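## Task

Pick up the small foam block from the desk and set it directly on a shelf surface at the far end of the aisle (either side is fine, but not on top of a carton). The robot must not tip over or be left leaning, and the block must rest there by itself, not held by the robot, when the scene ends.

## Robot and tools

Robot: a TidyBot++ holonomic base (0.54 m long, 0.50 m wide, 0.38 m tall, four powered casters) carrying one seven-joint arm with a two-finger gripper. The shoulder sits 0.12 m ahead of the base centre, 0.68 m above the floor. Cameras: base_camera (fixed on the base, facing forward and down) and wrist_camera (fisheye, looks along the hand). The arm starts folded, hand down; folded, the hand pokes up to 0.08 m beyond the base front and the elbow reaches up to 1.15 m high.

Frames: the base frame has its origin on the floor below the base centre, x forward, y left, z up. hand_pose is reported in it, for the point between the finger pads; the hand's own z runs out along the fingers and its y is the closing direction. The odometry frame is where the base frame was at scene start. base_odometry counts wheel turns only, so slip looks like travel and drift of centimetres and degrees builds up; heading is positive leftward, -3.142 to 3.142. base_tilt is in degrees, positive for leaning forward or right.

execute_actions: argument actions is a list holding zero or one action; cameras optionally picks base_camera, wrist_camera or all (omitted or null means all, [] means none). An action may contain base, joints, speeds.
- base is a relative move from the base's last reported position, exactly one key: translate_m (metres, forward positive, -2 to 2), strafe_m (metres, left positive, -2 to 2) or rotate_rad (radians, counter-clockwise from above positive, -6.3 to 6.3).
- joints are absolute angle targets by name, in radians: joint_1_rad (vertical-axis turn of the whole arm, unlimited, but positive is clockwise from above, opposite to rotate_rad), joint_2_rad shoulder -2.249 to 2.249, joint_3_rad unlimited, joint_4_rad elbow -2.579 to 2.579, joint_5_rad unlimited, joint_6_rad wrist -2.099 to 2.099, joint_7_rad unlimited (hand pointing down: positive turns counter-clockwise seen from above; at 1.57 fingers open toward robot left/right). gripper_pos 0 (open, about 85 mm gap) to 1 (closed); gap is roughly 85 x (1 - gripper_pos) mm. Unlimited joints go the short way, so turn in steps under half a revolution. Done tolerances: ±0.039 for joints 1-4, ±0.056 for 5-7, ±0.03 gripper.
- speeds caps top speed for that action: translate_m and strafe_m 0.05 to 0.5 m/s, rotate_rad 0.1 to 1.57 rad/s (maximum is default). A base move needing over 8.667 s is refused; any action is capped at 15 s. Unknown keys or out-of-range values refuse the call entirely.
Parts left out of an action may keep driving to old targets.

Arm geometry: with joint_1_rad 0, joint_3_rad 3.14, joint_5_rad 0 (near the start), the arm lies in the x-z plane. Angles from vertical (forward positive): upper arm (0.42 m) = j2; forearm (0.31 m) = j2 - j4; hand (0.31 m to hand point) = j2 - j4 - j6. Forward reach from the shoulder is the sum of length x sin(angle); height is the sum of length x cos(angle). A downward hand reaches at most about 0.94 m above the floor, and only near the base.

Results: joint_positions, hand_pose, motor_effort (percent of max, bracketed value is the action's peak, noisy), motor temperatures, base_odometry, base_tilt, images. base_status/joint_status: done; off_target (stopped short, may still push); contact_stop or time_out (target dropped, holding). A blocked base may show done although short. "joint command not followed" with a cause means a self-collision check withheld arm targets (gripper still runs); those targets may be retried later. on_its_own lists uncommanded motion. Gripper at 1 reading done means nothing was grasped; off_target means an object is held. If a result reports a stop, later calls in the same reply are skipped.

Friction leaves joints slightly off; correct by sending last command plus (wanted minus read). Held loads make the arm sag; never command a joint to its current reading while carrying. Trust images over hand_pose, which may err by 1-2 cm.

wait: seconds 0 to 10; returns state and images without commanding anything. zoom_image: camera and region [x0, y0, x1, y1] pixels from the top-left of the latest full image, at most 504 x 504. read_manual: optional section "licences"; moves nothing. finished_scene: scene = the current scene's integer; final, reports success and gives the next task. Only finish once the object rests alone on the shelf and the gripper has let go.

Avoid: driving while the arm is caught on anything high (about 0.8 m+) which can tip the robot; pushing or pulling hard with a raised hand; driving the arm into objects (torque faults above 104.5 N m for joints 1-4 or 51.3 N m for 5-7 freeze the arm 10 s); hitting the base with the arm ("ARM HIT", no check prevents it); dropping, slamming or knocking items over. Holding loads heats motors: warning from 60 °C, weak braking fault at 75 °C. The world keeps running while you think, and loose objects may occasionally get nudged.

Each tool is called by a JSON object that holds its "method" and its "body", one argument or row to a line.

## Session

{"method": "execute_actions", "body": {
  "actions": []
}}

Scene clock: 0.00 s.
Motor temperatures (°C, as the motors report them): [28 29 28 31 39 37 36]
base_odometry: x=+0.000 y=+0.000 heading=+0.000 (m, m, rad; odometry frame)
base_tilt: forward=-0.3 right=-0.2 (deg)
base_status: not commanded
joint_positions: joint_1_rad=+0.029 joint_2_rad=-0.336 joint_3_rad=+3.105 joint_4_rad=-2.556 joint_5_rad=+0.040 joint_6_rad=-0.896 joint_7_rad=+1.601 gripper_pos=+0.000
joint_status: not commanded
motor_effort: joint_1_rad=+1 joint_2_rad=-1 joint_3_rad=+1 joint_4_rad=+12 joint_5_rad=+0 joint_6_rad=+1 joint_7_rad=+0 (%)
hand_pose: x=+0.2383 y=-0.0089 z=+0.5778 quat_wxyz=(+0.022, +0.999, +0.030, +0.012) (m; base frame)
pictures: base_camera, wrist_camera
Images, in order (width x height): base_camera 644x364, wrist_camera 644x476.

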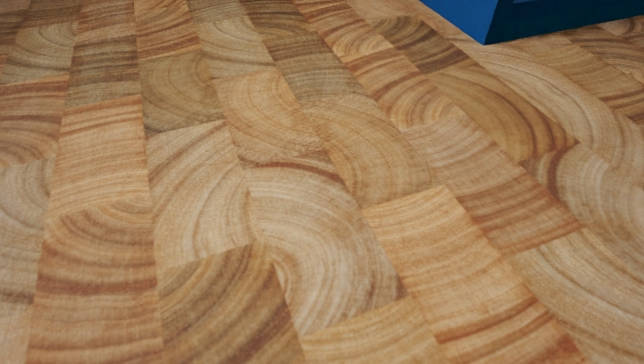

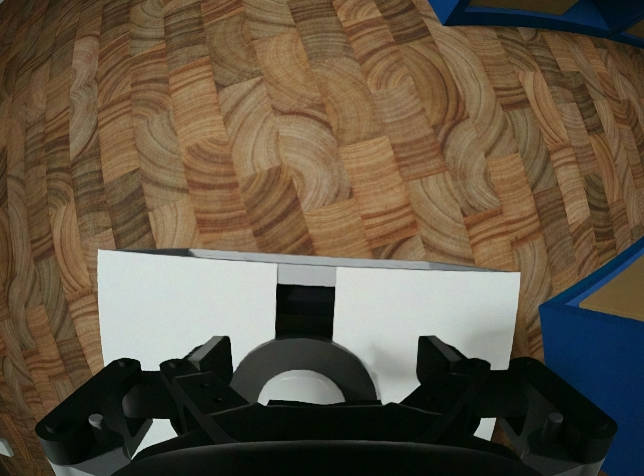

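{"method": "execute_actions", "body": {
  "actions": [
    {"joints":{"joint_6_rad":0.4}}
  ],
  "cameras": ["wrist_camera"]
}}

{"method": "execute_actions", "body": {
  "actions": [
    {"joints":{"joint_1_rad":-1.5}}
  ],
  "cameras": ["wrist_camera"]
}}

Scene clock: 10.20 s.
Motor temperatures (°C, as the motors report them): [28 29 28 31 39 37 36]
base_odometry: x=+0.000 y=+0.000 heading=+0.000 (m, m, rad; odometry frame)
base_tilt: forward=-0.3 right=-0.2 (deg)
base_status: not commanded
joint_positions: joint_1_rad=+0.029 joint_2_rad=-0.336 joint_3_rad=+3.105 joint_4_rad=-2.556 joint_5_rad=+0.040 joint_6_rad=+0.384 joint_7_rad=+1.601 gripper_pos=+0.000
joint_status: all done
motor_effort: joint_1_rad=+1(0) joint_2_rad=-6(6) joint_3_rad=+1(1) joint_4_rad=+17(17) joint_5_rad=-1(1) joint_6_rad=+9(9) joint_7_rad=+0(0) (%)
hand_pose: x=+0.5306 y=+0.0100 z=+0.8068 quat_wxyz=(+0.017, +0.794, +0.037, +0.607) (m; base frame)
pictures: wrist_camera
camera_calibration (this result's frames):
wrist_camera: T_world_to_cam=[[0.0137964, -0.995922, 0.0891572, -0.0729652], [-0.283169, -0.0894069, -0.954893, 0.972245], [0.958971, -0.0120724, -0.283248, -0.145171], [0, 0, 0, 1]] pos_world=[0.415531, 0.0125052, 0.893776]
Images, in order (width x height): wrist_camera 644x476.

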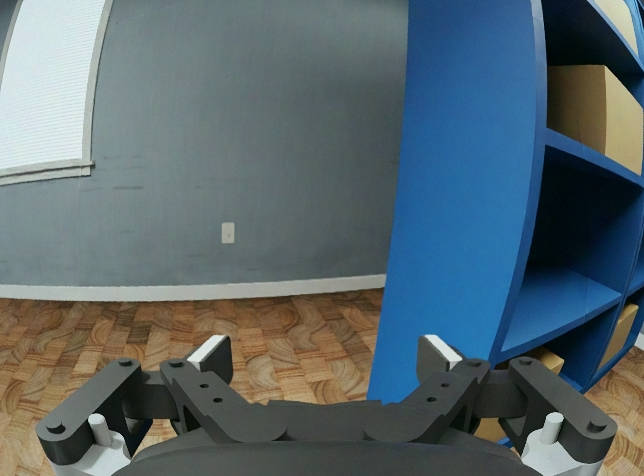

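Scene clock: 12.97 s.
Motor temperatures (°C, as the motors report them): [28 29 28 31 39 37 36]
base_odometry: x=+0.000 y=+0.000 heading=+0.000 (m, m, rad; odometry frame)
base_tilt: forward=-0.3 right=-0.1 (deg)
base_status: not commanded
joint_positions: joint_1_rad=-1.488 joint_2_rad=-0.336 joint_3_rad=+3.105 joint_4_rad=-2.556 joint_5_rad=+0.040 joint_6_rad=+0.384 joint_7_rad=+1.601 gripper_pos=+0.000
joint_status: all done
motor_effort: joint_1_rad=+0(1) joint_2_rad=-5(6) joint_3_rad=+0(1) joint_4_rad=+16(17) joint_5_rad=+0(1) joint_6_rad=+9(9) joint_7_rad=+0(0) (%)
hand_pose: x=+0.1314 y=+0.4115 z=+0.8068 quat_wxyz=(-0.405, +0.551, +0.573, +0.452) (m; base frame)
pictures: wrist_camera
camera_calibration (this result's frames):
wrist_camera: T_world_to_cam=[[0.995199, -0.0403735, 0.0891572, -0.189752], [0.0738784, -0.287612, -0.954893, 0.929756], [0.0641951, 0.956896, -0.283248, -0.0386927], [0, 0, 0, 1]] pos_world=[0.122636, 0.296773, 0.893776]
Images, in order (width x height): wrist_camera 644x476.

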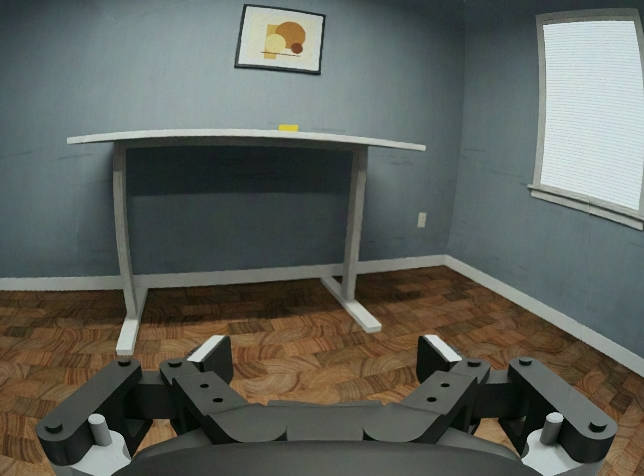

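{"method": "execute_actions", "body": {
  "actions": [
    {"base":{"rotate_rad":1.82},"joints":{"joint_1_rad":0,"joint_2_rad":-0.2,"joint_3_rad":3.14,"joint_4_rad":-1.4,"joint_5_rad":0,"joint_6_rad":-0.8,"joint_7_rad":1.57}}
  ]
}}

Scene clock: 46.53 s.
Motor temperatures (°C, as the motors report them): [28 29 28 32 39 37 36]
base_odometry: x=+0.000 y=+0.000 heading=+1.819 (m, m, rad; odometry frame)
base_tilt: forward=-0.3 right=-0.2 (deg)
base_status: done
joint_positions: joint_1_rad=-0.010 joint_2_rad=-0.217 joint_3_rad=+3.133 joint_4_rad=-1.420 joint_5_rad=+0.029 joint_6_rad=-0.760 joint_7_rad=+1.601 gripper_pos=+0.000
joint_status: all done
motor_effort: joint_1_rad=+1(3) joint_2_rad=-11(13) joint_3_rad=+0(2) joint_4_rad=+18(19) joint_5_rad=+0(1) joint_6_rad=+9(10) joint_7_rad=+0(1) (%)
hand_pose: x=+0.6094 y=+0.0050 z=+1.0867 quat_wxyz=(+0.018, +0.831, +0.024, +0.555) (m; base frame)
pictures: base_camera, wrist_camera
camera_calibration (this result's frames):
wrist_camera: T_world_to_cam=[[-0.00236397, -0.997126, 0.0757206, -0.0795032], [-0.402907, -0.068353, -0.912685, 1.28844], [0.915238, -0.0326659, -0.401587, 0.0138725], [0, 0, 0, 1]] pos_world=[0.506235, 0.00924684, 1.18753]
Images, in order (width x height): base_camera 644x364, wrist_camera 644x476.

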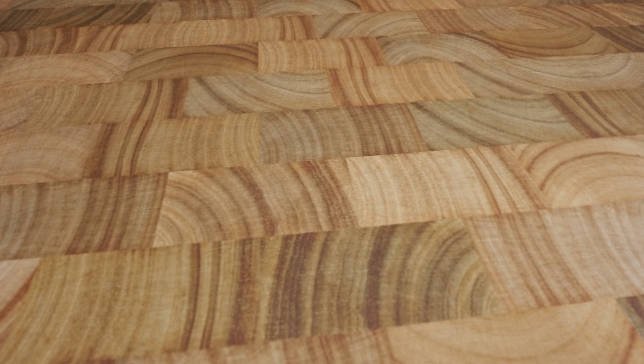

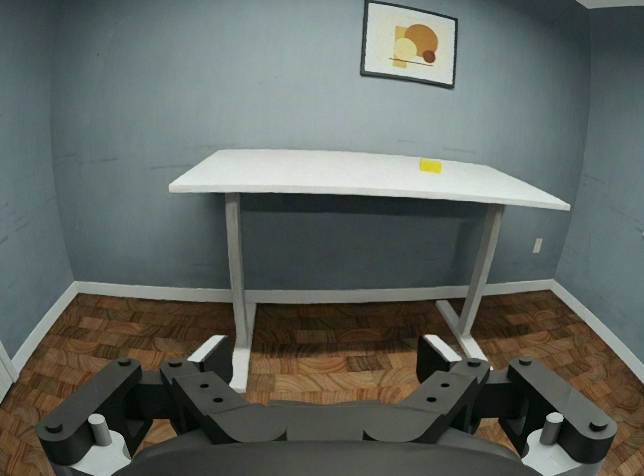

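{"method": "zoom_image", "body": {
  "camera": "wrist_camera",
  "region": [380, 130, 500, 210]
}}

{"method": "execute_actions", "body": {
  "actions": [
    {"base":{"rotate_rad":0.09}}
  ],
  "cameras": []
}}

{"method": "execute_actions", "body": {
  "actions": [
    {"base":{"strafe_m":-0.6}}
  ],
  "cameras": []
}}

{"method": "execute_actions", "body": {
  "actions": [
    {"base":{"translate_m":0.75}}
  ]
}}

Region (380, 130, 500, 210) of wrist_camera's 644x476 image, scaled by 4.200.

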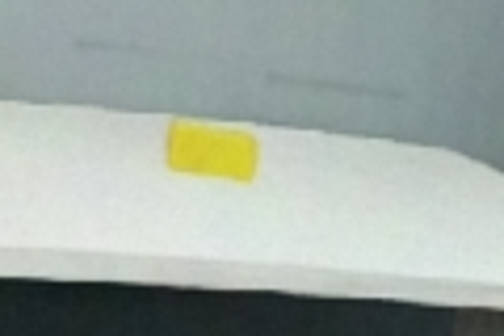

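Scene clock: 59.40 s.
Motor temperatures (°C, as the motors report them): [28 29 28 32 39 37 36]
base_odometry: x=+0.000 y=+0.000 heading=+1.908 (m, m, rad; odometry frame)
base_tilt: forward=-0.3 right=-0.2 (deg)
base_status: done
joint_positions: joint_1_rad=-0.006 joint_2_rad=-0.215 joint_3_rad=+3.135 joint_4_rad=-1.420 joint_5_rad=+0.025 joint_6_rad=-0.760 joint_7_rad=+1.601 gripper_pos=+0.000
joint_status: not commanded
motor_effort: joint_1_rad=+1(2) joint_2_rad=-12(11) joint_3_rad=+1(3) joint_4_rad=+19(19) joint_5_rad=+0(1) joint_6_rad=+8(9) joint_7_rad=+0(0) (%)
hand_pose: x=+0.6099 y=+0.0026 z=+1.0861 quat_wxyz=(+0.018, +0.831, +0.021, +0.555) (m; base frame)
pictures: none
No camera images: the call's "cameras" was empty. Leave "cameras" out to get every camera's image.

Scene clock: 61.97 s.
Motor temperatures (°C, as the motors report them): [28 29 28 32 39 37 36]
base_odometry: x=+0.566 y=+0.200 heading=+1.909 (m, m, rad; odometry frame)
base_tilt: forward=-0.3 right=-0.1 (deg)
base_status: done
joint_positions: joint_1_rad=-0.006 joint_2_rad=-0.214 joint_3_rad=+3.137 joint_4_rad=-1.420 joint_5_rad=+0.024 joint_6_rad=-0.760 joint_7_rad=+1.601 gripper_pos=+0.000
joint_status: not commanded
motor_effort: joint_1_rad=+1(3) joint_2_rad=-11(13) joint_3_rad=-1(3) joint_4_rad=+18(19) joint_5_rad=-1(0) joint_6_rad=+9(9) joint_7_rad=+0(0) (%)
hand_pose: x=+0.6103 y=+0.0019 z=+1.0856 quat_wxyz=(+0.017, +0.832, +0.020, +0.554) (m; base frame)
pictures: none
No camera images: the call's "cameras" was empty. Leave "cameras" out to get every camera's image.

Scene clock: 64.83 s.
Motor temperatures (°C, as the motors report them): [28 29 28 32 39 37 36]
base_odometry: x=+0.318 y=+0.908 heading=+1.909 (m, m, rad; odometry frame)
base_tilt: forward=-0.3 right=-0.2 (deg)
base_status: done
joint_positions: joint_1_rad=-0.006 joint_2_rad=-0.200 joint_3_rad=+3.137 joint_4_rad=-1.418 joint_5_rad=+0.024 joint_6_rad=-0.764 joint_7_rad=+1.601 gripper_pos=+0.000
joint_status: not commanded
motor_effort: joint_1_rad=+0(2) joint_2_rad=-12(14) joint_3_rad=+0(2) joint_4_rad=+19(19) joint_5_rad=+0(0) joint_6_rad=+9(9) joint_7_rad=+0(0) (%)
hand_pose: x=+0.6157 y=+0.0019 z=+1.0787 quat_wxyz=(+0.017, +0.836, +0.020, +0.548) (m; base frame)
pictures: base_camera, wrist_camera
camera_calibration (this result's frames):
wrist_camera: T_world_to_cam=[[-0.00711812, -0.997478, 0.0706168, -0.0735322], [-0.419959, -0.0611071, -0.905483, 1.28612], [0.907515, -0.0361015, -0.418465, 0.0277303], [0, 0, 0, 1]] pos_world=[0.514427, 0.00624508, 1.18135]
Images, in order (width x height): base_camera 644x364, wrist_camera 644x476.

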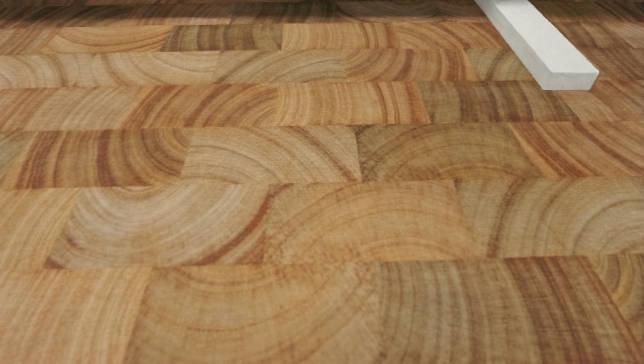

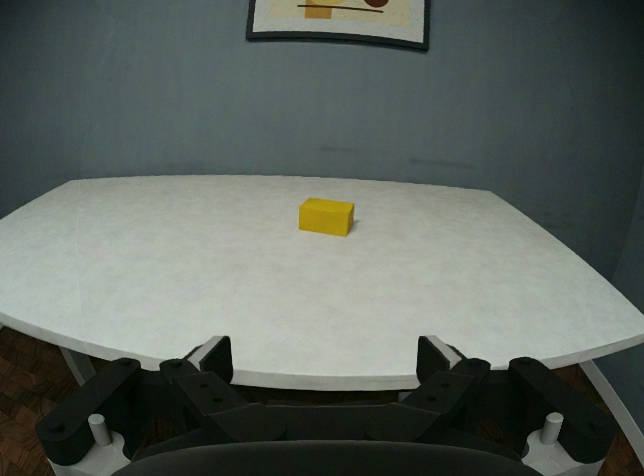

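{"method": "zoom_image", "body": {
  "camera": "wrist_camera",
  "region": [280, 180, 380, 255]
}}

Region (280, 180, 380, 255) of wrist_camera's 644x476 image, scaled by 5.040; it fills the top 378 rows of this view, and the rest is white.

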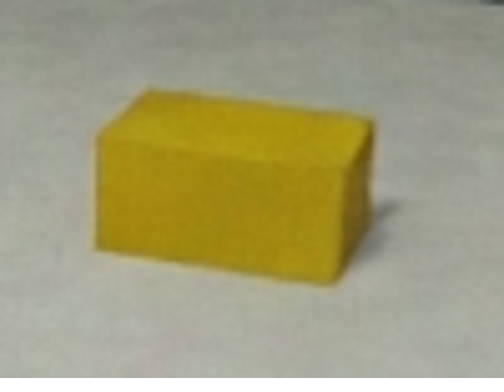

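{"method": "execute_actions", "body": {
  "actions": [
    {"base":{"strafe_m":-0.24},"joints":{"joint_1_rad":0,"joint_2_rad":0.3,"joint_3_rad":3.14,"joint_4_rad":-0.88,"joint_5_rad":-0.855,"joint_6_rad":-1.28,"joint_7_rad":2.71}}
  ],
  "cameras": []
}}

{"method": "execute_actions", "body": {
  "actions": [
    {"base":{"translate_m":0.36},"speeds":{"translate_m":0.3}}
  ]
}}

Scene clock: 145.90 s.
Motor temperatures (°C, as the motors report them): [28 29 28 32 39 37 36]
base_odometry: x=+0.544 y=+0.988 heading=+1.909 (m, m, rad; odometry frame)
base_tilt: forward=-0.3 right=-0.2 (deg)
base_status: done
joint_positions: joint_1_rad=-0.002 joint_2_rad=+0.297 joint_3_rad=+3.140 joint_4_rad=-0.903 joint_5_rad=-0.831 joint_6_rad=-1.241 joint_7_rad=+2.685 gripper_pos=+0.000
joint_status: all done
motor_effort: joint_1_rad=+1(1) joint_2_rad=-26(28) joint_3_rad=-1(4) joint_4_rad=+16(19) joint_5_rad=-6(6) joint_6_rad=+5(8) joint_7_rad=+0(1) (%)
hand_pose: x=+0.7004 y=+0.2205 z=+1.0498 quat_wxyz=(-0.177, +0.724, +0.462, +0.480) (m; base frame)
pictures: none
No camera images: the call's "cameras" was empty. Leave "cameras" out to get every camera's image.

Scene clock: 148.07 s.
Motor temperatures (°C, as the motors report them): [28 29 28 32 39 37 36]
base_odometry: x=+0.425 y=+1.327 heading=+1.909 (m, m, rad; odometry frame)
base_tilt: forward=-0.3 right=-0.2 (deg)
base_status: done
joint_positions: joint_1_rad=-0.002 joint_2_rad=+0.301 joint_3_rad=+3.140 joint_4_rad=-0.900 joint_5_rad=-0.831 joint_6_rad=-1.242 joint_7_rad=+2.685 gripper_pos=+0.000
joint_status: not commanded
motor_effort: joint_1_rad=+0(2) joint_2_rad=-27(29) joint_3_rad=-1(2) joint_4_rad=+17(17) joint_5_rad=-6(6) joint_6_rad=+5(6) joint_7_rad=+0(0) (%)
hand_pose: x=+0.7014 y=+0.2207 z=+1.0487 quat_wxyz=(-0.178, +0.725, +0.463, +0.479) (m; base frame)
pictures: base_camera, wrist_camera
camera_calibration (this result's frames):
wrist_camera: T_world_to_cam=[[0.827165, -0.522739, 0.206259, -0.684773], [-0.118049, -0.520479, -0.845675, 1.13532], [0.54942, 0.675164, -0.49223, 0.116859], [0, 0, 0, 1]] pos_world=[0.636239, 0.154053, 1.15887]
Images, in order (width x height): base_camera 644x364, wrist_camera 644x476.

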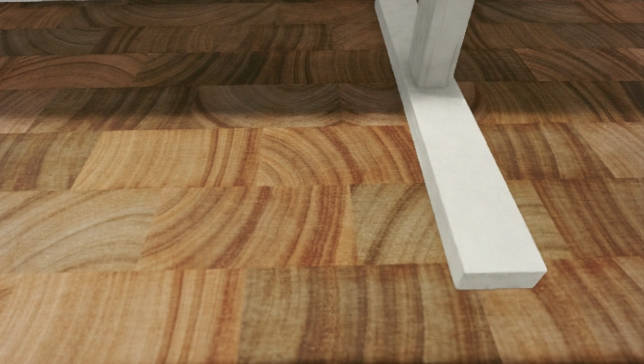

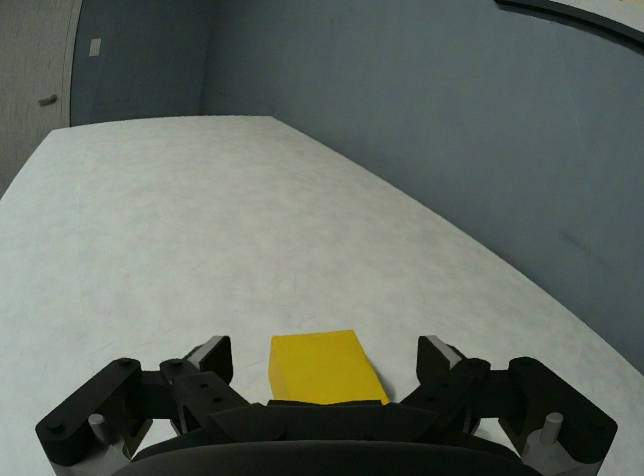

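{"method": "execute_actions", "body": {
  "actions": [
    {"base":{"translate_m":0.023},"joints":{"joint_2_rad":0.426,"joint_4_rad":-0.76,"joint_5_rad":-0.935,"joint_6_rad":-1.43,"joint_7_rad":2.75}}
  ],
  "cameras": []
}}

{"method": "execute_actions", "body": {
  "actions": [
    {"base":{"strafe_m":-0.03}}
  ],
  "cameras": ["wrist_camera"]
}}

Scene clock: 189.10 s.
Motor temperatures (°C, as the motors report them): [28 30 28 32 39 37 36]
base_odometry: x=+0.417 y=+1.349 heading=+1.908 (m, m, rad; odometry frame)
base_tilt: forward=-0.3 right=-0.2 (deg)
base_status: done
joint_positions: joint_1_rad=-0.002 joint_2_rad=+0.428 joint_3_rad=+3.140 joint_4_rad=-0.781 joint_5_rad=-0.906 joint_6_rad=-1.393 joint_7_rad=+2.720 gripper_pos=+0.000
joint_status: all done
motor_effort: joint_1_rad=+1(2) joint_2_rad=-30(33) joint_3_rad=-2(2) joint_4_rad=+16(17) joint_5_rad=-6(6) joint_6_rad=+4(5) joint_7_rad=+0(1) (%)
hand_pose: x=+0.7053 y=+0.2442 z=+1.0191 quat_wxyz=(-0.237, +0.705, +0.506, +0.438) (m; base frame)
pictures: none
No camera images: the call's "cameras" was empty. Leave "cameras" out to get every camera's image.

Scene clock: 189.97 s.
Motor temperatures (°C, as the motors report them): [28 30 28 32 39 37 36]
base_odometry: x=+0.446 y=+1.360 heading=+1.909 (m, m, rad; odometry frame)
base_tilt: forward=-0.3 right=-0.2 (deg)
base_status: done
joint_positions: joint_1_rad=+0.004 joint_2_rad=+0.428 joint_3_rad=+3.140 joint_4_rad=-0.781 joint_5_rad=-0.909 joint_6_rad=-1.393 joint_7_rad=+2.720 gripper_pos=+0.000
joint_status: not commanded
motor_effort: joint_1_rad=+1(5) joint_2_rad=-30(32) joint_3_rad=-1(3) joint_4_rad=+16(17) joint_5_rad=-6(7) joint_6_rad=+5(5) joint_7_rad=+0(0) (%)
hand_pose: x=+0.7065 y=+0.2410 z=+1.0197 quat_wxyz=(-0.236, +0.706, +0.503, +0.439) (m; base frame)
pictures: wrist_camera
camera_calibration (this result's frames):
wrist_camera: T_world_to_cam=[[0.907974, -0.398154, 0.1306, -0.682402], [-0.108266, -0.524004, -0.844807, 1.11497], [0.404798, 0.752923, -0.518889, 0.196678], [0, 0, 0, 1]] pos_world=[0.660702, 0.164464, 1.13311]
Images, in order (width x height): wrist_camera 644x476.

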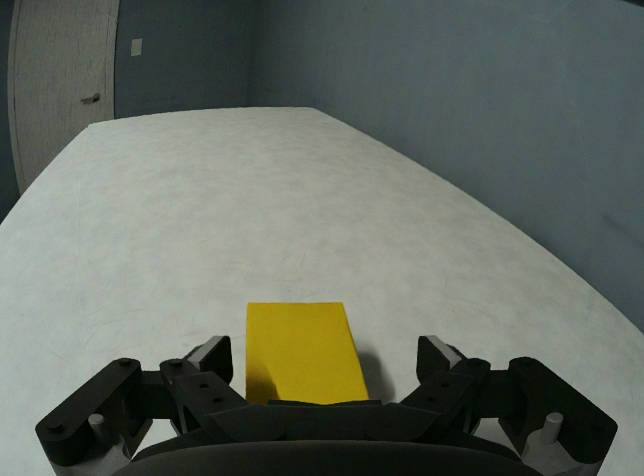

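{"method": "execute_actions", "body": {
  "actions": [
    {"base":{"translate_m":-0.007},"joints":{"joint_2_rad":0.45,"joint_4_rad":-0.88}}
  ],
  "cameras": ["wrist_camera"]
}}

Scene clock: 203.53 s.
Motor temperatures (°C, as the motors report them): [28 30 28 32 39 37 36]
base_odometry: x=+0.448 y=+1.353 heading=+1.909 (m, m, rad; odometry frame)
base_tilt: forward=-0.3 right=-0.2 (deg)
base_status: done
joint_positions: joint_1_rad=+0.004 joint_2_rad=+0.448 joint_3_rad=+3.140 joint_4_rad=-0.865 joint_5_rad=-0.910 joint_6_rad=-1.393 joint_7_rad=+2.720 gripper_pos=+0.000
joint_status: all done
motor_effort: joint_1_rad=+0(3) joint_2_rad=-31(35) joint_3_rad=-2(2) joint_4_rad=+16(17) joint_5_rad=-7(6) joint_6_rad=+3(5) joint_7_rad=+0(0) (%)
hand_pose: x=+0.7069 y=+0.2412 z=+0.9737 quat_wxyz=(-0.263, +0.727, +0.490, +0.402) (m; base frame)
pictures: wrist_camera
camera_calibration (this result's frames):
wrist_camera: T_world_to_cam=[[0.916851, -0.397724, 0.0346483, -0.589604], [-0.195549, -0.523056, -0.829562, 1.12293], [0.34806, 0.753809, -0.557338, 0.249841], [0, 0, 0, 1]] pos_world=[0.673206, 0.164521, 1.09121]
Images, in order (width x height): wrist_camera 644x476.

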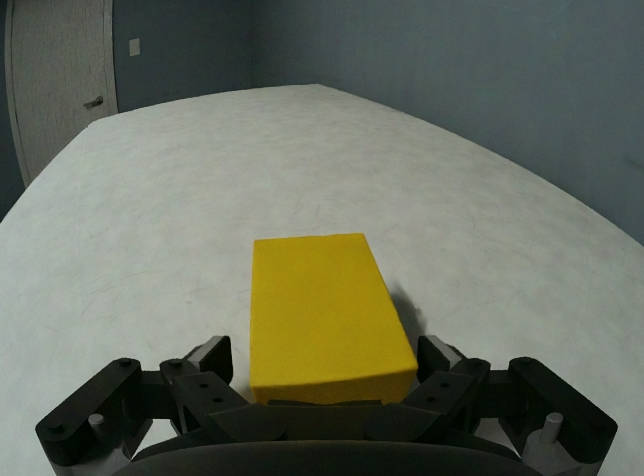

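{"method": "execute_actions", "body": {
  "actions": [
    {"base":{"translate_m":0.01},"joints":{"joint_4_rad":-0.905}}
  ],
  "cameras": []
}}

{"method": "execute_actions", "body": {
  "actions": [
    {"base":{"strafe_m":0.022},"speeds":{"strafe_m":0.1}}
  ],
  "cameras": ["wrist_camera"]
}}

Scene clock: 211.80 s.
Motor temperatures (°C, as the motors report them): [28 30 28 32 39 37 36]
base_odometry: x=+0.445 y=+1.363 heading=+1.909 (m, m, rad; odometry frame)
base_tilt: forward=-0.3 right=-0.2 (deg)
base_status: done
joint_positions: joint_1_rad=+0.004 joint_2_rad=+0.450 joint_3_rad=+3.140 joint_4_rad=-0.887 joint_5_rad=-0.910 joint_6_rad=-1.393 joint_7_rad=+2.720 gripper_pos=+0.000
joint_status: all done
motor_effort: joint_1_rad=+1(2) joint_2_rad=-32(34) joint_3_rad=-3(3) joint_4_rad=+16(17) joint_5_rad=-7(7) joint_6_rad=+3(4) joint_7_rad=+0(0) (%)
hand_pose: x=+0.7055 y=+0.2413 z=+0.9637 quat_wxyz=(-0.269, +0.732, +0.487, +0.393) (m; base frame)
pictures: none
No camera images: the call's "cameras" was empty. Leave "cameras" out to get every camera's image.

Scene clock: 212.57 s.
Motor temperatures (°C, as the motors report them): [28 30 28 32 39 37 36]
base_odometry: x=+0.424 y=+1.355 heading=+1.908 (m, m, rad; odometry frame)
base_tilt: forward=-0.3 right=-0.2 (deg)
base_status: done
joint_positions: joint_1_rad=-0.003 joint_2_rad=+0.450 joint_3_rad=+3.140 joint_4_rad=-0.887 joint_5_rad=-0.910 joint_6_rad=-1.394 joint_7_rad=+2.720 gripper_pos=+0.000
joint_status: not commanded
motor_effort: joint_1_rad=+1(4) joint_2_rad=-31(33) joint_3_rad=-2(3) joint_4_rad=+16(17) joint_5_rad=-6(7) joint_6_rad=+4(4) joint_7_rad=+0(0) (%)
hand_pose: x=+0.7036 y=+0.2459 z=+0.9637 quat_wxyz=(-0.271, +0.730, +0.490, +0.392) (m; base frame)
pictures: wrist_camera
camera_calibration (this result's frames):
wrist_camera: T_world_to_cam=[[0.920673, -0.390149, 0.012077, -0.567183], [-0.211338, -0.524251, -0.824923, 1.1233], [0.328174, 0.756931, -0.565117, 0.262611], [0, 0, 0, 1]] pos_world=[0.673405, 0.168829, 1.08189]
Images, in order (width x height): wrist_camera 644x476.

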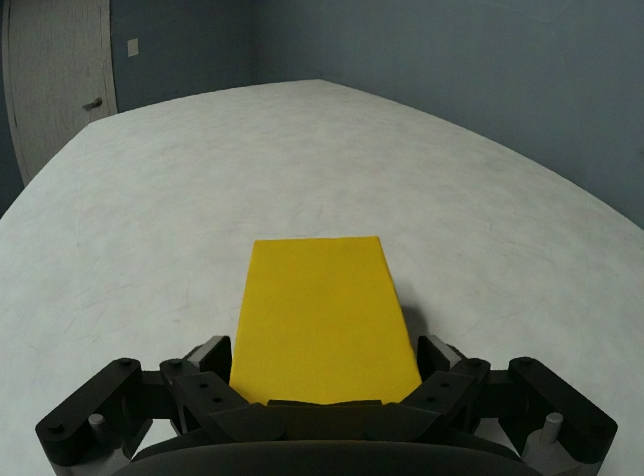

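{"method": "execute_actions", "body": {
  "actions": [
    {"joints":{"gripper_pos":1}}
  ],
  "cameras": []
}}

{"method": "execute_actions", "body": {
  "actions": [
    {"joints":{"joint_2_rad":0.2}}
  ],
  "cameras": ["wrist_camera"]
}}

Scene clock: 225.03 s.
Motor temperatures (°C, as the motors report them): [28 30 28 32 39 37 36]
base_odometry: x=+0.424 y=+1.355 heading=+1.908 (m, m, rad; odometry frame)
base_tilt: forward=-0.3 right=-0.2 (deg)
base_status: not commanded
joint_positions: joint_1_rad=-0.002 joint_2_rad=+0.443 joint_3_rad=+3.140 joint_4_rad=-0.888 joint_5_rad=-0.915 joint_6_rad=-1.394 joint_7_rad=+2.721 gripper_pos=+0.368
joint_status: gripper_pos off_target (ended at +0.368, target +1.000)
motor_effort: joint_1_rad=+0(2) joint_2_rad=-29(31) joint_3_rad=-2(2) joint_4_rad=+15(16) joint_5_rad=-5(7) joint_6_rad=+2(4) joint_7_rad=+0(1) (%)
hand_pose: x=+0.7012 y=+0.2462 z=+0.9690 quat_wxyz=(-0.270, +0.728, +0.490, +0.396) (m; base frame)
pictures: none
No camera images: the call's "cameras" was empty. Leave "cameras" out to get every camera's image.

Scene clock: 226.67 s.
Motor temperatures (°C, as the motors report them): [28 30 28 32 39 37 36]
base_odometry: x=+0.424 y=+1.355 heading=+1.908 (m, m, rad; odometry frame)
base_tilt: forward=-0.3 right=-0.2 (deg)
base_status: not commanded
joint_positions: joint_1_rad=-0.002 joint_2_rad=+0.197 joint_3_rad=+3.140 joint_4_rad=-0.897 joint_5_rad=-0.915 joint_6_rad=-1.394 joint_7_rad=+2.721 gripper_pos=+0.368
joint_status: all done
motor_effort: joint_1_rad=+1(0) joint_2_rad=-23(34) joint_3_rad=-1(2) joint_4_rad=+16(18) joint_5_rad=-7(8) joint_6_rad=+6(6) joint_7_rad=+0(0) (%)
hand_pose: x=+0.6139 y=+0.2460 z=+1.0985 quat_wxyz=(-0.211, +0.676, +0.519, +0.479) (m; base frame)
pictures: wrist_camera
camera_calibration (this result's frames):
wrist_camera: T_world_to_cam=[[0.891016, -0.389595, 0.233037, -0.710838], [-0.00428439, -0.520522, -0.853837, 1.11938], [0.453951, 0.759784, -0.465463, 0.180746], [0, 0, 0, 1]] pos_world=[0.556115, 0.168395, 1.20555]
Images, in order (width x height): wrist_camera 644x476.

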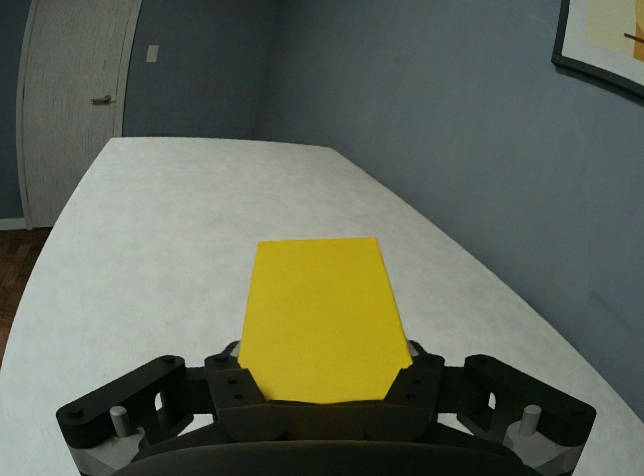

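{"method": "execute_actions", "body": {
  "actions": [
    {"base":{"translate_m":-0.7},"joints":{"joint_2_rad":-0.2,"joint_4_rad":-1.3}}
  ],
  "cameras": []
}}

{"method": "execute_actions", "body": {
  "actions": [
    {"base":{"strafe_m":0.48},"joints":{"joint_2_rad":-0.34,"joint_4_rad":-2.5,"joint_5_rad":0.025,"joint_6_rad":0.2,"joint_7_rad":1.55}}
  ],
  "cameras": []
}}

{"method": "execute_actions", "body": {
  "actions": [
    {"base":{"rotate_rad":3.14}}
  ]
}}

Scene clock: 242.50 s.
Motor temperatures (°C, as the motors report them): [28 30 28 32 39 37 36]
base_odometry: x=+0.657 y=+0.695 heading=+1.909 (m, m, rad; odometry frame)
base_tilt: forward=-0.4 right=-0.2 (deg)
base_status: done
joint_positions: joint_1_rad=-0.001 joint_2_rad=-0.200 joint_3_rad=+3.140 joint_4_rad=-1.281 joint_5_rad=-0.915 joint_6_rad=-1.395 joint_7_rad=+2.721 gripper_pos=+0.368
joint_status: all done
motor_effort: joint_1_rad=+1(3) joint_2_rad=-9(27) joint_3_rad=+1(3) joint_4_rad=+15(17) joint_5_rad=-7(8) joint_6_rad=+6(6) joint_7_rad=+0(0) (%)
hand_pose: x=+0.4477 y=+0.2453 z=+1.1028 quat_wxyz=(-0.208, +0.673, +0.520, +0.483) (m; base frame)
pictures: none
No camera images: the call's "cameras" was empty. Leave "cameras" out to get every camera's image.

Scene clock: 245.03 s.
Motor temperatures (°C, as the motors report them): [28 30 28 32 39 37 36]
base_odometry: x=+0.204 y=+0.535 heading=+1.910 (m, m, rad; odometry frame)
base_tilt: forward=-0.3 right=-0.2 (deg)
base_status: done
joint_positions: joint_1_rad=-0.001 joint_2_rad=-0.323 joint_3_rad=+3.138 joint_4_rad=-2.483 joint_5_rad=-0.002 joint_6_rad=+0.159 joint_7_rad=+1.578 gripper_pos=+0.368
joint_status: all done
motor_effort: joint_1_rad=+1(1) joint_2_rad=-7(12) joint_3_rad=+1(2) joint_4_rad=+17(19) joint_5_rad=+0(7) joint_6_rad=+9(9) joint_7_rad=+0(0) (%)
hand_pose: x=+0.5295 y=+0.0032 z=+0.7761 quat_wxyz=(+0.001, +0.842, +0.005, +0.540) (m; base frame)
pictures: none
No camera images: the call's "cameras" was empty. Leave "cameras" out to get every camera's image.

Scene clock: 248.33 s.
Motor temperatures (°C, as the motors report them): [28 30 28 32 39 37 36]
base_odometry: x=+0.204 y=+0.535 heading=-1.235 (m, m, rad; odometry frame)
base_tilt: forward=-0.3 right=-0.2 (deg)
base_status: done
joint_positions: joint_1_rad=-0.001 joint_2_rad=-0.324 joint_3_rad=+3.138 joint_4_rad=-2.483 joint_5_rad=-0.002 joint_6_rad=+0.159 joint_7_rad=+1.578 gripper_pos=+0.368
joint_status: not commanded
motor_effort: joint_1_rad=+0(0) joint_2_rad=-7(8) joint_3_rad=+1(2) joint_4_rad=+17(17) joint_5_rad=+0(1) joint_6_rad=+9(9) joint_7_rad=+0(0) (%)
hand_pose: x=+0.5295 y=+0.0032 z=+0.7767 quat_wxyz=(+0.001, +0.841, +0.004, +0.540) (m; base frame)
pictures: base_camera, wrist_camera
camera_calibration (this result's frames):
wrist_camera: T_world_to_cam=[[-0.0145944, -0.99954, 0.0265977, -0.0134423], [-0.436819, -0.0175543, -0.899378, 0.980667], [0.899431, -0.0247442, -0.436362, -0.00223082], [0, 0, 0, 1]] pos_world=[0.430185, 0.0037236, 0.881375]
Images, in order (width x height): base_camera 644x364, wrist_camera 644x476.

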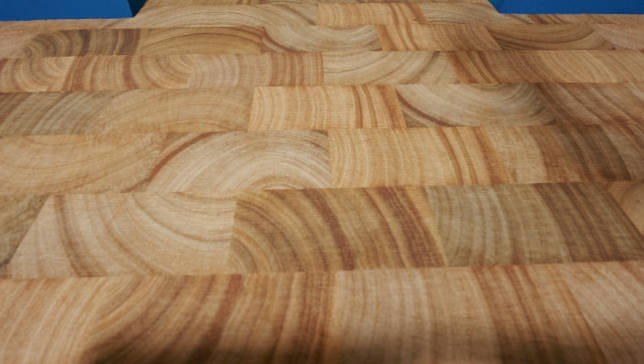

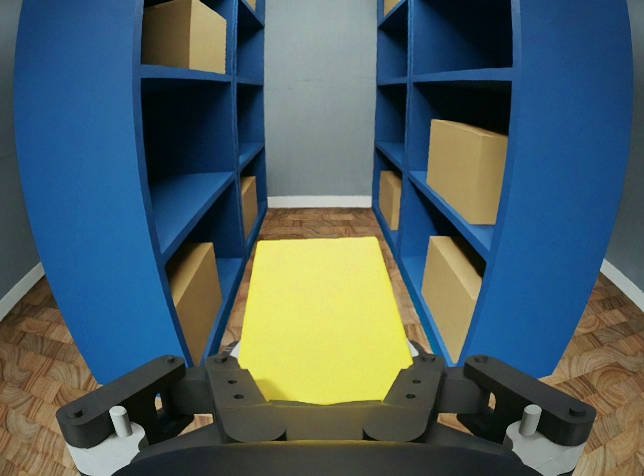

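{"method": "execute_actions", "body": {
  "actions": [
    {"base":{"rotate_rad":0.012}}
  ],
  "cameras": []
}}

{"method": "execute_actions", "body": {
  "actions": [
    {"base":{"translate_m":2.0}}
  ]
}}

Scene clock: 257.30 s.
Motor temperatures (°C, as the motors report them): [28 30 28 32 39 37 36]
base_odometry: x=+0.204 y=+0.535 heading=-1.224 (m, m, rad; odometry frame)
base_tilt: forward=-0.3 right=-0.2 (deg)
base_status: done
joint_positions: joint_1_rad=-0.001 joint_2_rad=-0.324 joint_3_rad=+3.138 joint_4_rad=-2.483 joint_5_rad=-0.002 joint_6_rad=+0.159 joint_7_rad=+1.578 gripper_pos=+0.368
joint_status: not commanded
motor_effort: joint_1_rad=+1(2) joint_2_rad=-6(7) joint_3_rad=+1(1) joint_4_rad=+17(17) joint_5_rad=-1(0) joint_6_rad=+9(9) joint_7_rad=+0(0) (%)
hand_pose: x=+0.5295 y=+0.0032 z=+0.7767 quat_wxyz=(+0.001, +0.841, +0.004, +0.540) (m; base frame)
pictures: none
No camera images: the call's "cameras" was empty. Leave "cameras" out to get every camera's image.

Scene clock: 262.67 s.
Motor temperatures (°C, as the motors report them): [28 30 28 32 39 37 36]
base_odometry: x=+0.888 y=-1.344 heading=-1.223 (m, m, rad; odometry frame)
base_tilt: forward=-0.3 right=-0.2 (deg)
base_status: done
joint_positions: joint_1_rad=-0.001 joint_2_rad=-0.331 joint_3_rad=+3.138 joint_4_rad=-2.485 joint_5_rad=-0.002 joint_6_rad=+0.160 joint_7_rad=+1.578 gripper_pos=+0.368
joint_status: not commanded
motor_effort: joint_1_rad=+0(0) joint_2_rad=-6(9) joint_3_rad=+0(1) joint_4_rad=+17(18) joint_5_rad=-1(0) joint_6_rad=+9(9) joint_7_rad=+0(0) (%)
hand_pose: x=+0.5284 y=+0.0032 z=+0.7789 quat_wxyz=(+0.001, +0.840, +0.004, +0.543) (m; base frame)
pictures: base_camera, wrist_camera
camera_calibration (this result's frames):
wrist_camera: T_world_to_cam=[[-0.0147603, -0.99954, 0.0265015, -0.0133571], [-0.431262, -0.0175483, -0.902056, 0.981302], [0.902106, -0.0247437, -0.430805, -0.00606191], [0, 0, 0, 1]] pos_world=[0.42847, 0.00371926, 0.882932]
Images, in order (width x height): base_camera 644x364, wrist_camera 644x476.

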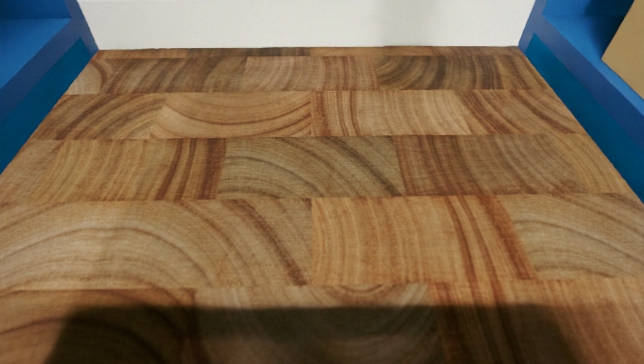

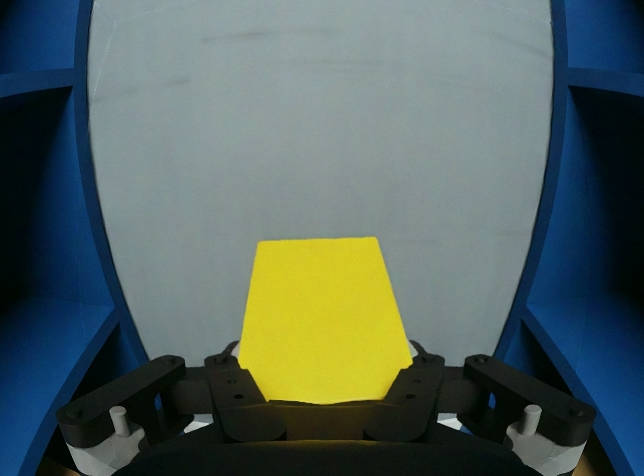

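{"method": "execute_actions", "body": {
  "actions": [
    {"base":{"translate_m":0.28},"joints":{"joint_1_rad":-1.58,"joint_6_rad":-0.03}}
  ],
  "cameras": ["wrist_camera"]
}}

Scene clock: 270.13 s.
Motor temperatures (°C, as the motors report them): [28 30 28 32 39 37 36]
base_odometry: x=+0.984 y=-1.608 heading=-1.222 (m, m, rad; odometry frame)
base_tilt: forward=-0.3 right=-0.2 (deg)
base_status: done
joint_positions: joint_1_rad=-1.568 joint_2_rad=-0.333 joint_3_rad=+3.138 joint_4_rad=-2.486 joint_5_rad=-0.002 joint_6_rad=+0.008 joint_7_rad=+1.578 gripper_pos=+0.368
joint_status: all done
motor_effort: joint_1_rad=+1(1) joint_2_rad=-6(9) joint_3_rad=+0(0) joint_4_rad=+17(18) joint_5_rad=-1(1) joint_6_rad=+8(9) joint_7_rad=+0(0) (%)
hand_pose: x=+0.1177 y=+0.3864 z=+0.7374 quat_wxyz=(-0.337, +0.619, +0.623, +0.339) (m; base frame)
pictures: wrist_camera
camera_calibration (this result's frames):
wrist_camera: T_world_to_cam=[[0.999466, -0.0151921, 0.028939, -0.136804], [0.0153785, -0.562693, -0.826523, 0.875839], [0.0288404, 0.826526, -0.562159, 0.226801], [0, 0, 0, 1]] pos_world=[0.116721, 0.303294, 0.855358]
Images, in order (width x height): wrist_camera 644x476.

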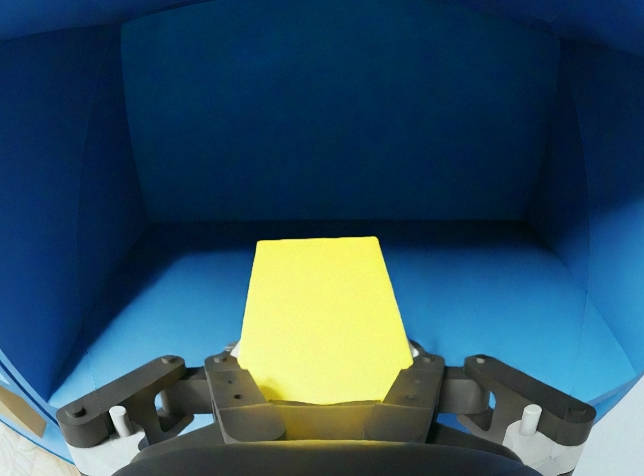

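{"method": "execute_actions", "body": {
  "actions": [
    {"joints":{"joint_2_rad":0.574,"joint_4_rad":-2.32,"joint_6_rad":0.8}}
  ],
  "cameras": ["wrist_camera"]
}}

Scene clock: 284.67 s.
Motor temperatures (°C, as the motors report them): [28 30 28 32 39 37 36]
base_odometry: x=+0.984 y=-1.608 heading=-1.222 (m, m, rad; odometry frame)
base_tilt: forward=-0.3 right=-0.3 (deg)
base_status: not commanded
joint_positions: joint_1_rad=-1.568 joint_2_rad=+0.569 joint_3_rad=+3.138 joint_4_rad=-2.343 joint_5_rad=-0.002 joint_6_rad=+0.758 joint_7_rad=+1.578 gripper_pos=+0.368
joint_status: all done
motor_effort: joint_1_rad=+1(1) joint_2_rad=-26(27) joint_3_rad=+0(0) joint_4_rad=+8(17) joint_5_rad=-1(1) joint_6_rad=+8(8) joint_7_rad=+0(0) (%)
hand_pose: x=+0.1182 y=+0.5580 z=+0.5588 quat_wxyz=(-0.334, +0.621, +0.624, +0.336) (m; base frame)
pictures: wrist_camera
camera_calibration (this result's frames):
wrist_camera: T_world_to_cam=[[0.999494, -0.0160305, 0.0274798, -0.128219], [0.0134492, -0.569881, -0.821617, 0.826254], [0.0288311, 0.821571, -0.569376, -0.00863252], [0, 0, 0, 1]] pos_world=[0.117291, 0.475903, 0.677473]
Images, in order (width x height): wrist_camera 644x476.

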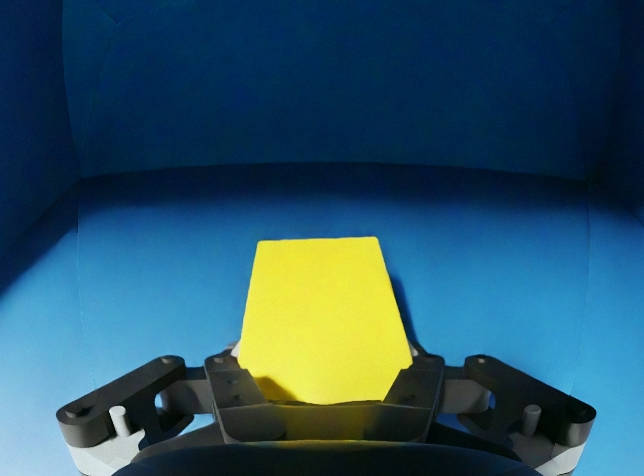

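{"method": "execute_actions", "body": {
  "actions": [
    {"joints":{"joint_2_rad":0.605,"joint_6_rad":0.81}}
  ],
  "cameras": ["wrist_camera"]
}}

Scene clock: 289.80 s.
Motor temperatures (°C, as the motors report them): [28 30 28 32 39 37 36]
base_odometry: x=+0.984 y=-1.607 heading=-1.222 (m, m, rad; odometry frame)
base_tilt: forward=-0.3 right=-0.2 (deg)
base_status: not commanded
joint_positions: joint_1_rad=-1.568 joint_2_rad=+0.594 joint_3_rad=+3.138 joint_4_rad=-2.342 joint_5_rad=-0.002 joint_6_rad=+0.774 joint_7_rad=+1.578 gripper_pos=+0.368
joint_status: all done
motor_effort: joint_1_rad=+1(0) joint_2_rad=-26(28) joint_3_rad=+0(0) joint_4_rad=+6(8) joint_5_rad=+0(0) joint_6_rad=+7(8) joint_7_rad=+0(0) (%)
hand_pose: x=+0.1182 y=+0.5580 z=+0.5493 quat_wxyz=(-0.332, +0.623, +0.625, +0.334) (m; base frame)
pictures: wrist_camera
camera_calibration (this result's frames):
wrist_camera: T_world_to_cam=[[0.999496, -0.0159022, 0.0274806, -0.128036], [0.0132918, -0.57646, -0.817017, 0.819627], [0.0288339, 0.816971, -0.575958, -0.00786671], [0, 0, 0, 1]] pos_world=[0.117304, 0.476873, 0.668637]
Images, in order (width x height): wrist_camera 644x476.

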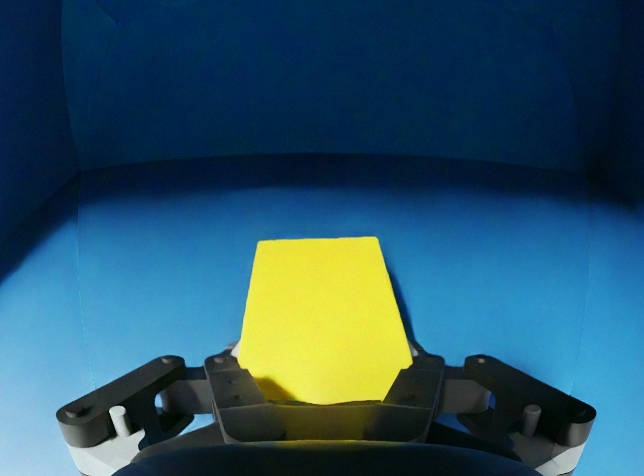

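Light contact appears. Release.

{"method": "execute_actions", "body": {
  "actions": [
    {"joints":{"gripper_pos":0}}
  ],
  "cameras": ["wrist_camera"]
}}

{"method": "execute_actions", "body": {
  "actions": [
    {"joints":{"joint_2_rad":0.3,"joint_4_rad":-2.45,"joint_6_rad":0.5}}
  ],
  "cameras": ["wrist_camera"]
}}

Scene clock: 297.27 s.
Motor temperatures (°C, as the motors report them): [28 30 28 32 39 37 36]
base_odometry: x=+0.984 y=-1.607 heading=-1.222 (m, m, rad; odometry frame)
base_tilt: forward=-0.3 right=-0.2 (deg)
base_status: not commanded
joint_positions: joint_1_rad=-1.568 joint_2_rad=+0.594 joint_3_rad=+3.138 joint_4_rad=-2.342 joint_5_rad=-0.002 joint_6_rad=+0.774 joint_7_rad=+1.578 gripper_pos=+0.000
joint_status: all done
motor_effort: joint_1_rad=+1(0) joint_2_rad=-26(27) joint_3_rad=+0(0) joint_4_rad=+7(7) joint_5_rad=+0(1) joint_6_rad=+8(8) joint_7_rad=+0(0) (%)
hand_pose: x=+0.1182 y=+0.5583 z=+0.5495 quat_wxyz=(-0.332, +0.623, +0.625, +0.334) (m; base frame)
pictures: wrist_camera
camera_calibration (this result's frames):
wrist_camera: T_world_to_cam=[[0.999496, -0.0159198, 0.0274713, -0.128021], [0.0132913, -0.575973, -0.817361, 0.819861], [0.028835, 0.817314, -0.575471, -0.00849059], [0, 0, 0, 1]] pos_world=[0.117305, 0.477119, 0.668753]
Images, in order (width x height): wrist_camera 644x476.

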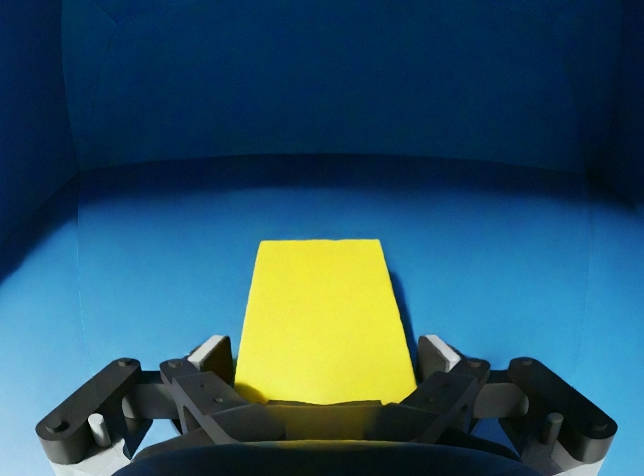

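Scene clock: 298.67 s.
Motor temperatures (°C, as the motors report them): [28 30 28 32 39 37 36]
base_odometry: x=+0.984 y=-1.607 heading=-1.222 (m, m, rad; odometry frame)
base_tilt: forward=-0.3 right=-0.2 (deg)
base_status: not commanded
joint_positions: joint_1_rad=-1.568 joint_2_rad=+0.308 joint_3_rad=+3.138 joint_4_rad=-2.431 joint_5_rad=-0.002 joint_6_rad=+0.538 joint_7_rad=+1.578 gripper_pos=+0.000
joint_status: all done
motor_effort: joint_1_rad=+1(1) joint_2_rad=-20(27) joint_3_rad=+0(0) joint_4_rad=+10(10) joint_5_rad=+0(0) joint_6_rad=+7(8) joint_7_rad=+0(0) (%)
hand_pose: x=+0.1180 y=+0.5022 z=+0.6102 quat_wxyz=(-0.319, +0.629, +0.632, +0.321) (m; base frame)
pictures: wrist_camera
camera_calibration (this result's frames):
wrist_camera: T_world_to_cam=[[0.999494, -0.0142482, 0.0284334, -0.131833], [0.0139242, -0.607745, -0.79401, 0.83884], [0.0285935, 0.794004, -0.607239, 0.103421], [0, 0, 0, 1]] pos_world=[0.117129, 0.425806, 0.732597]
Images, in order (width x height): wrist_camera 644x476.

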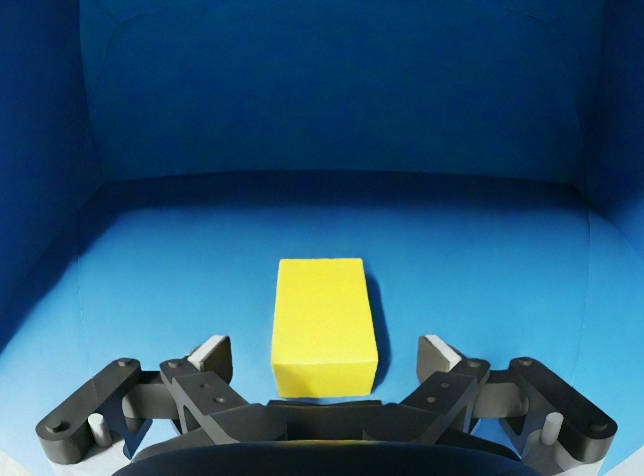

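{"method": "finished_scene", "body": {
  "scene": 1
}}

The scene is finished: the task was done.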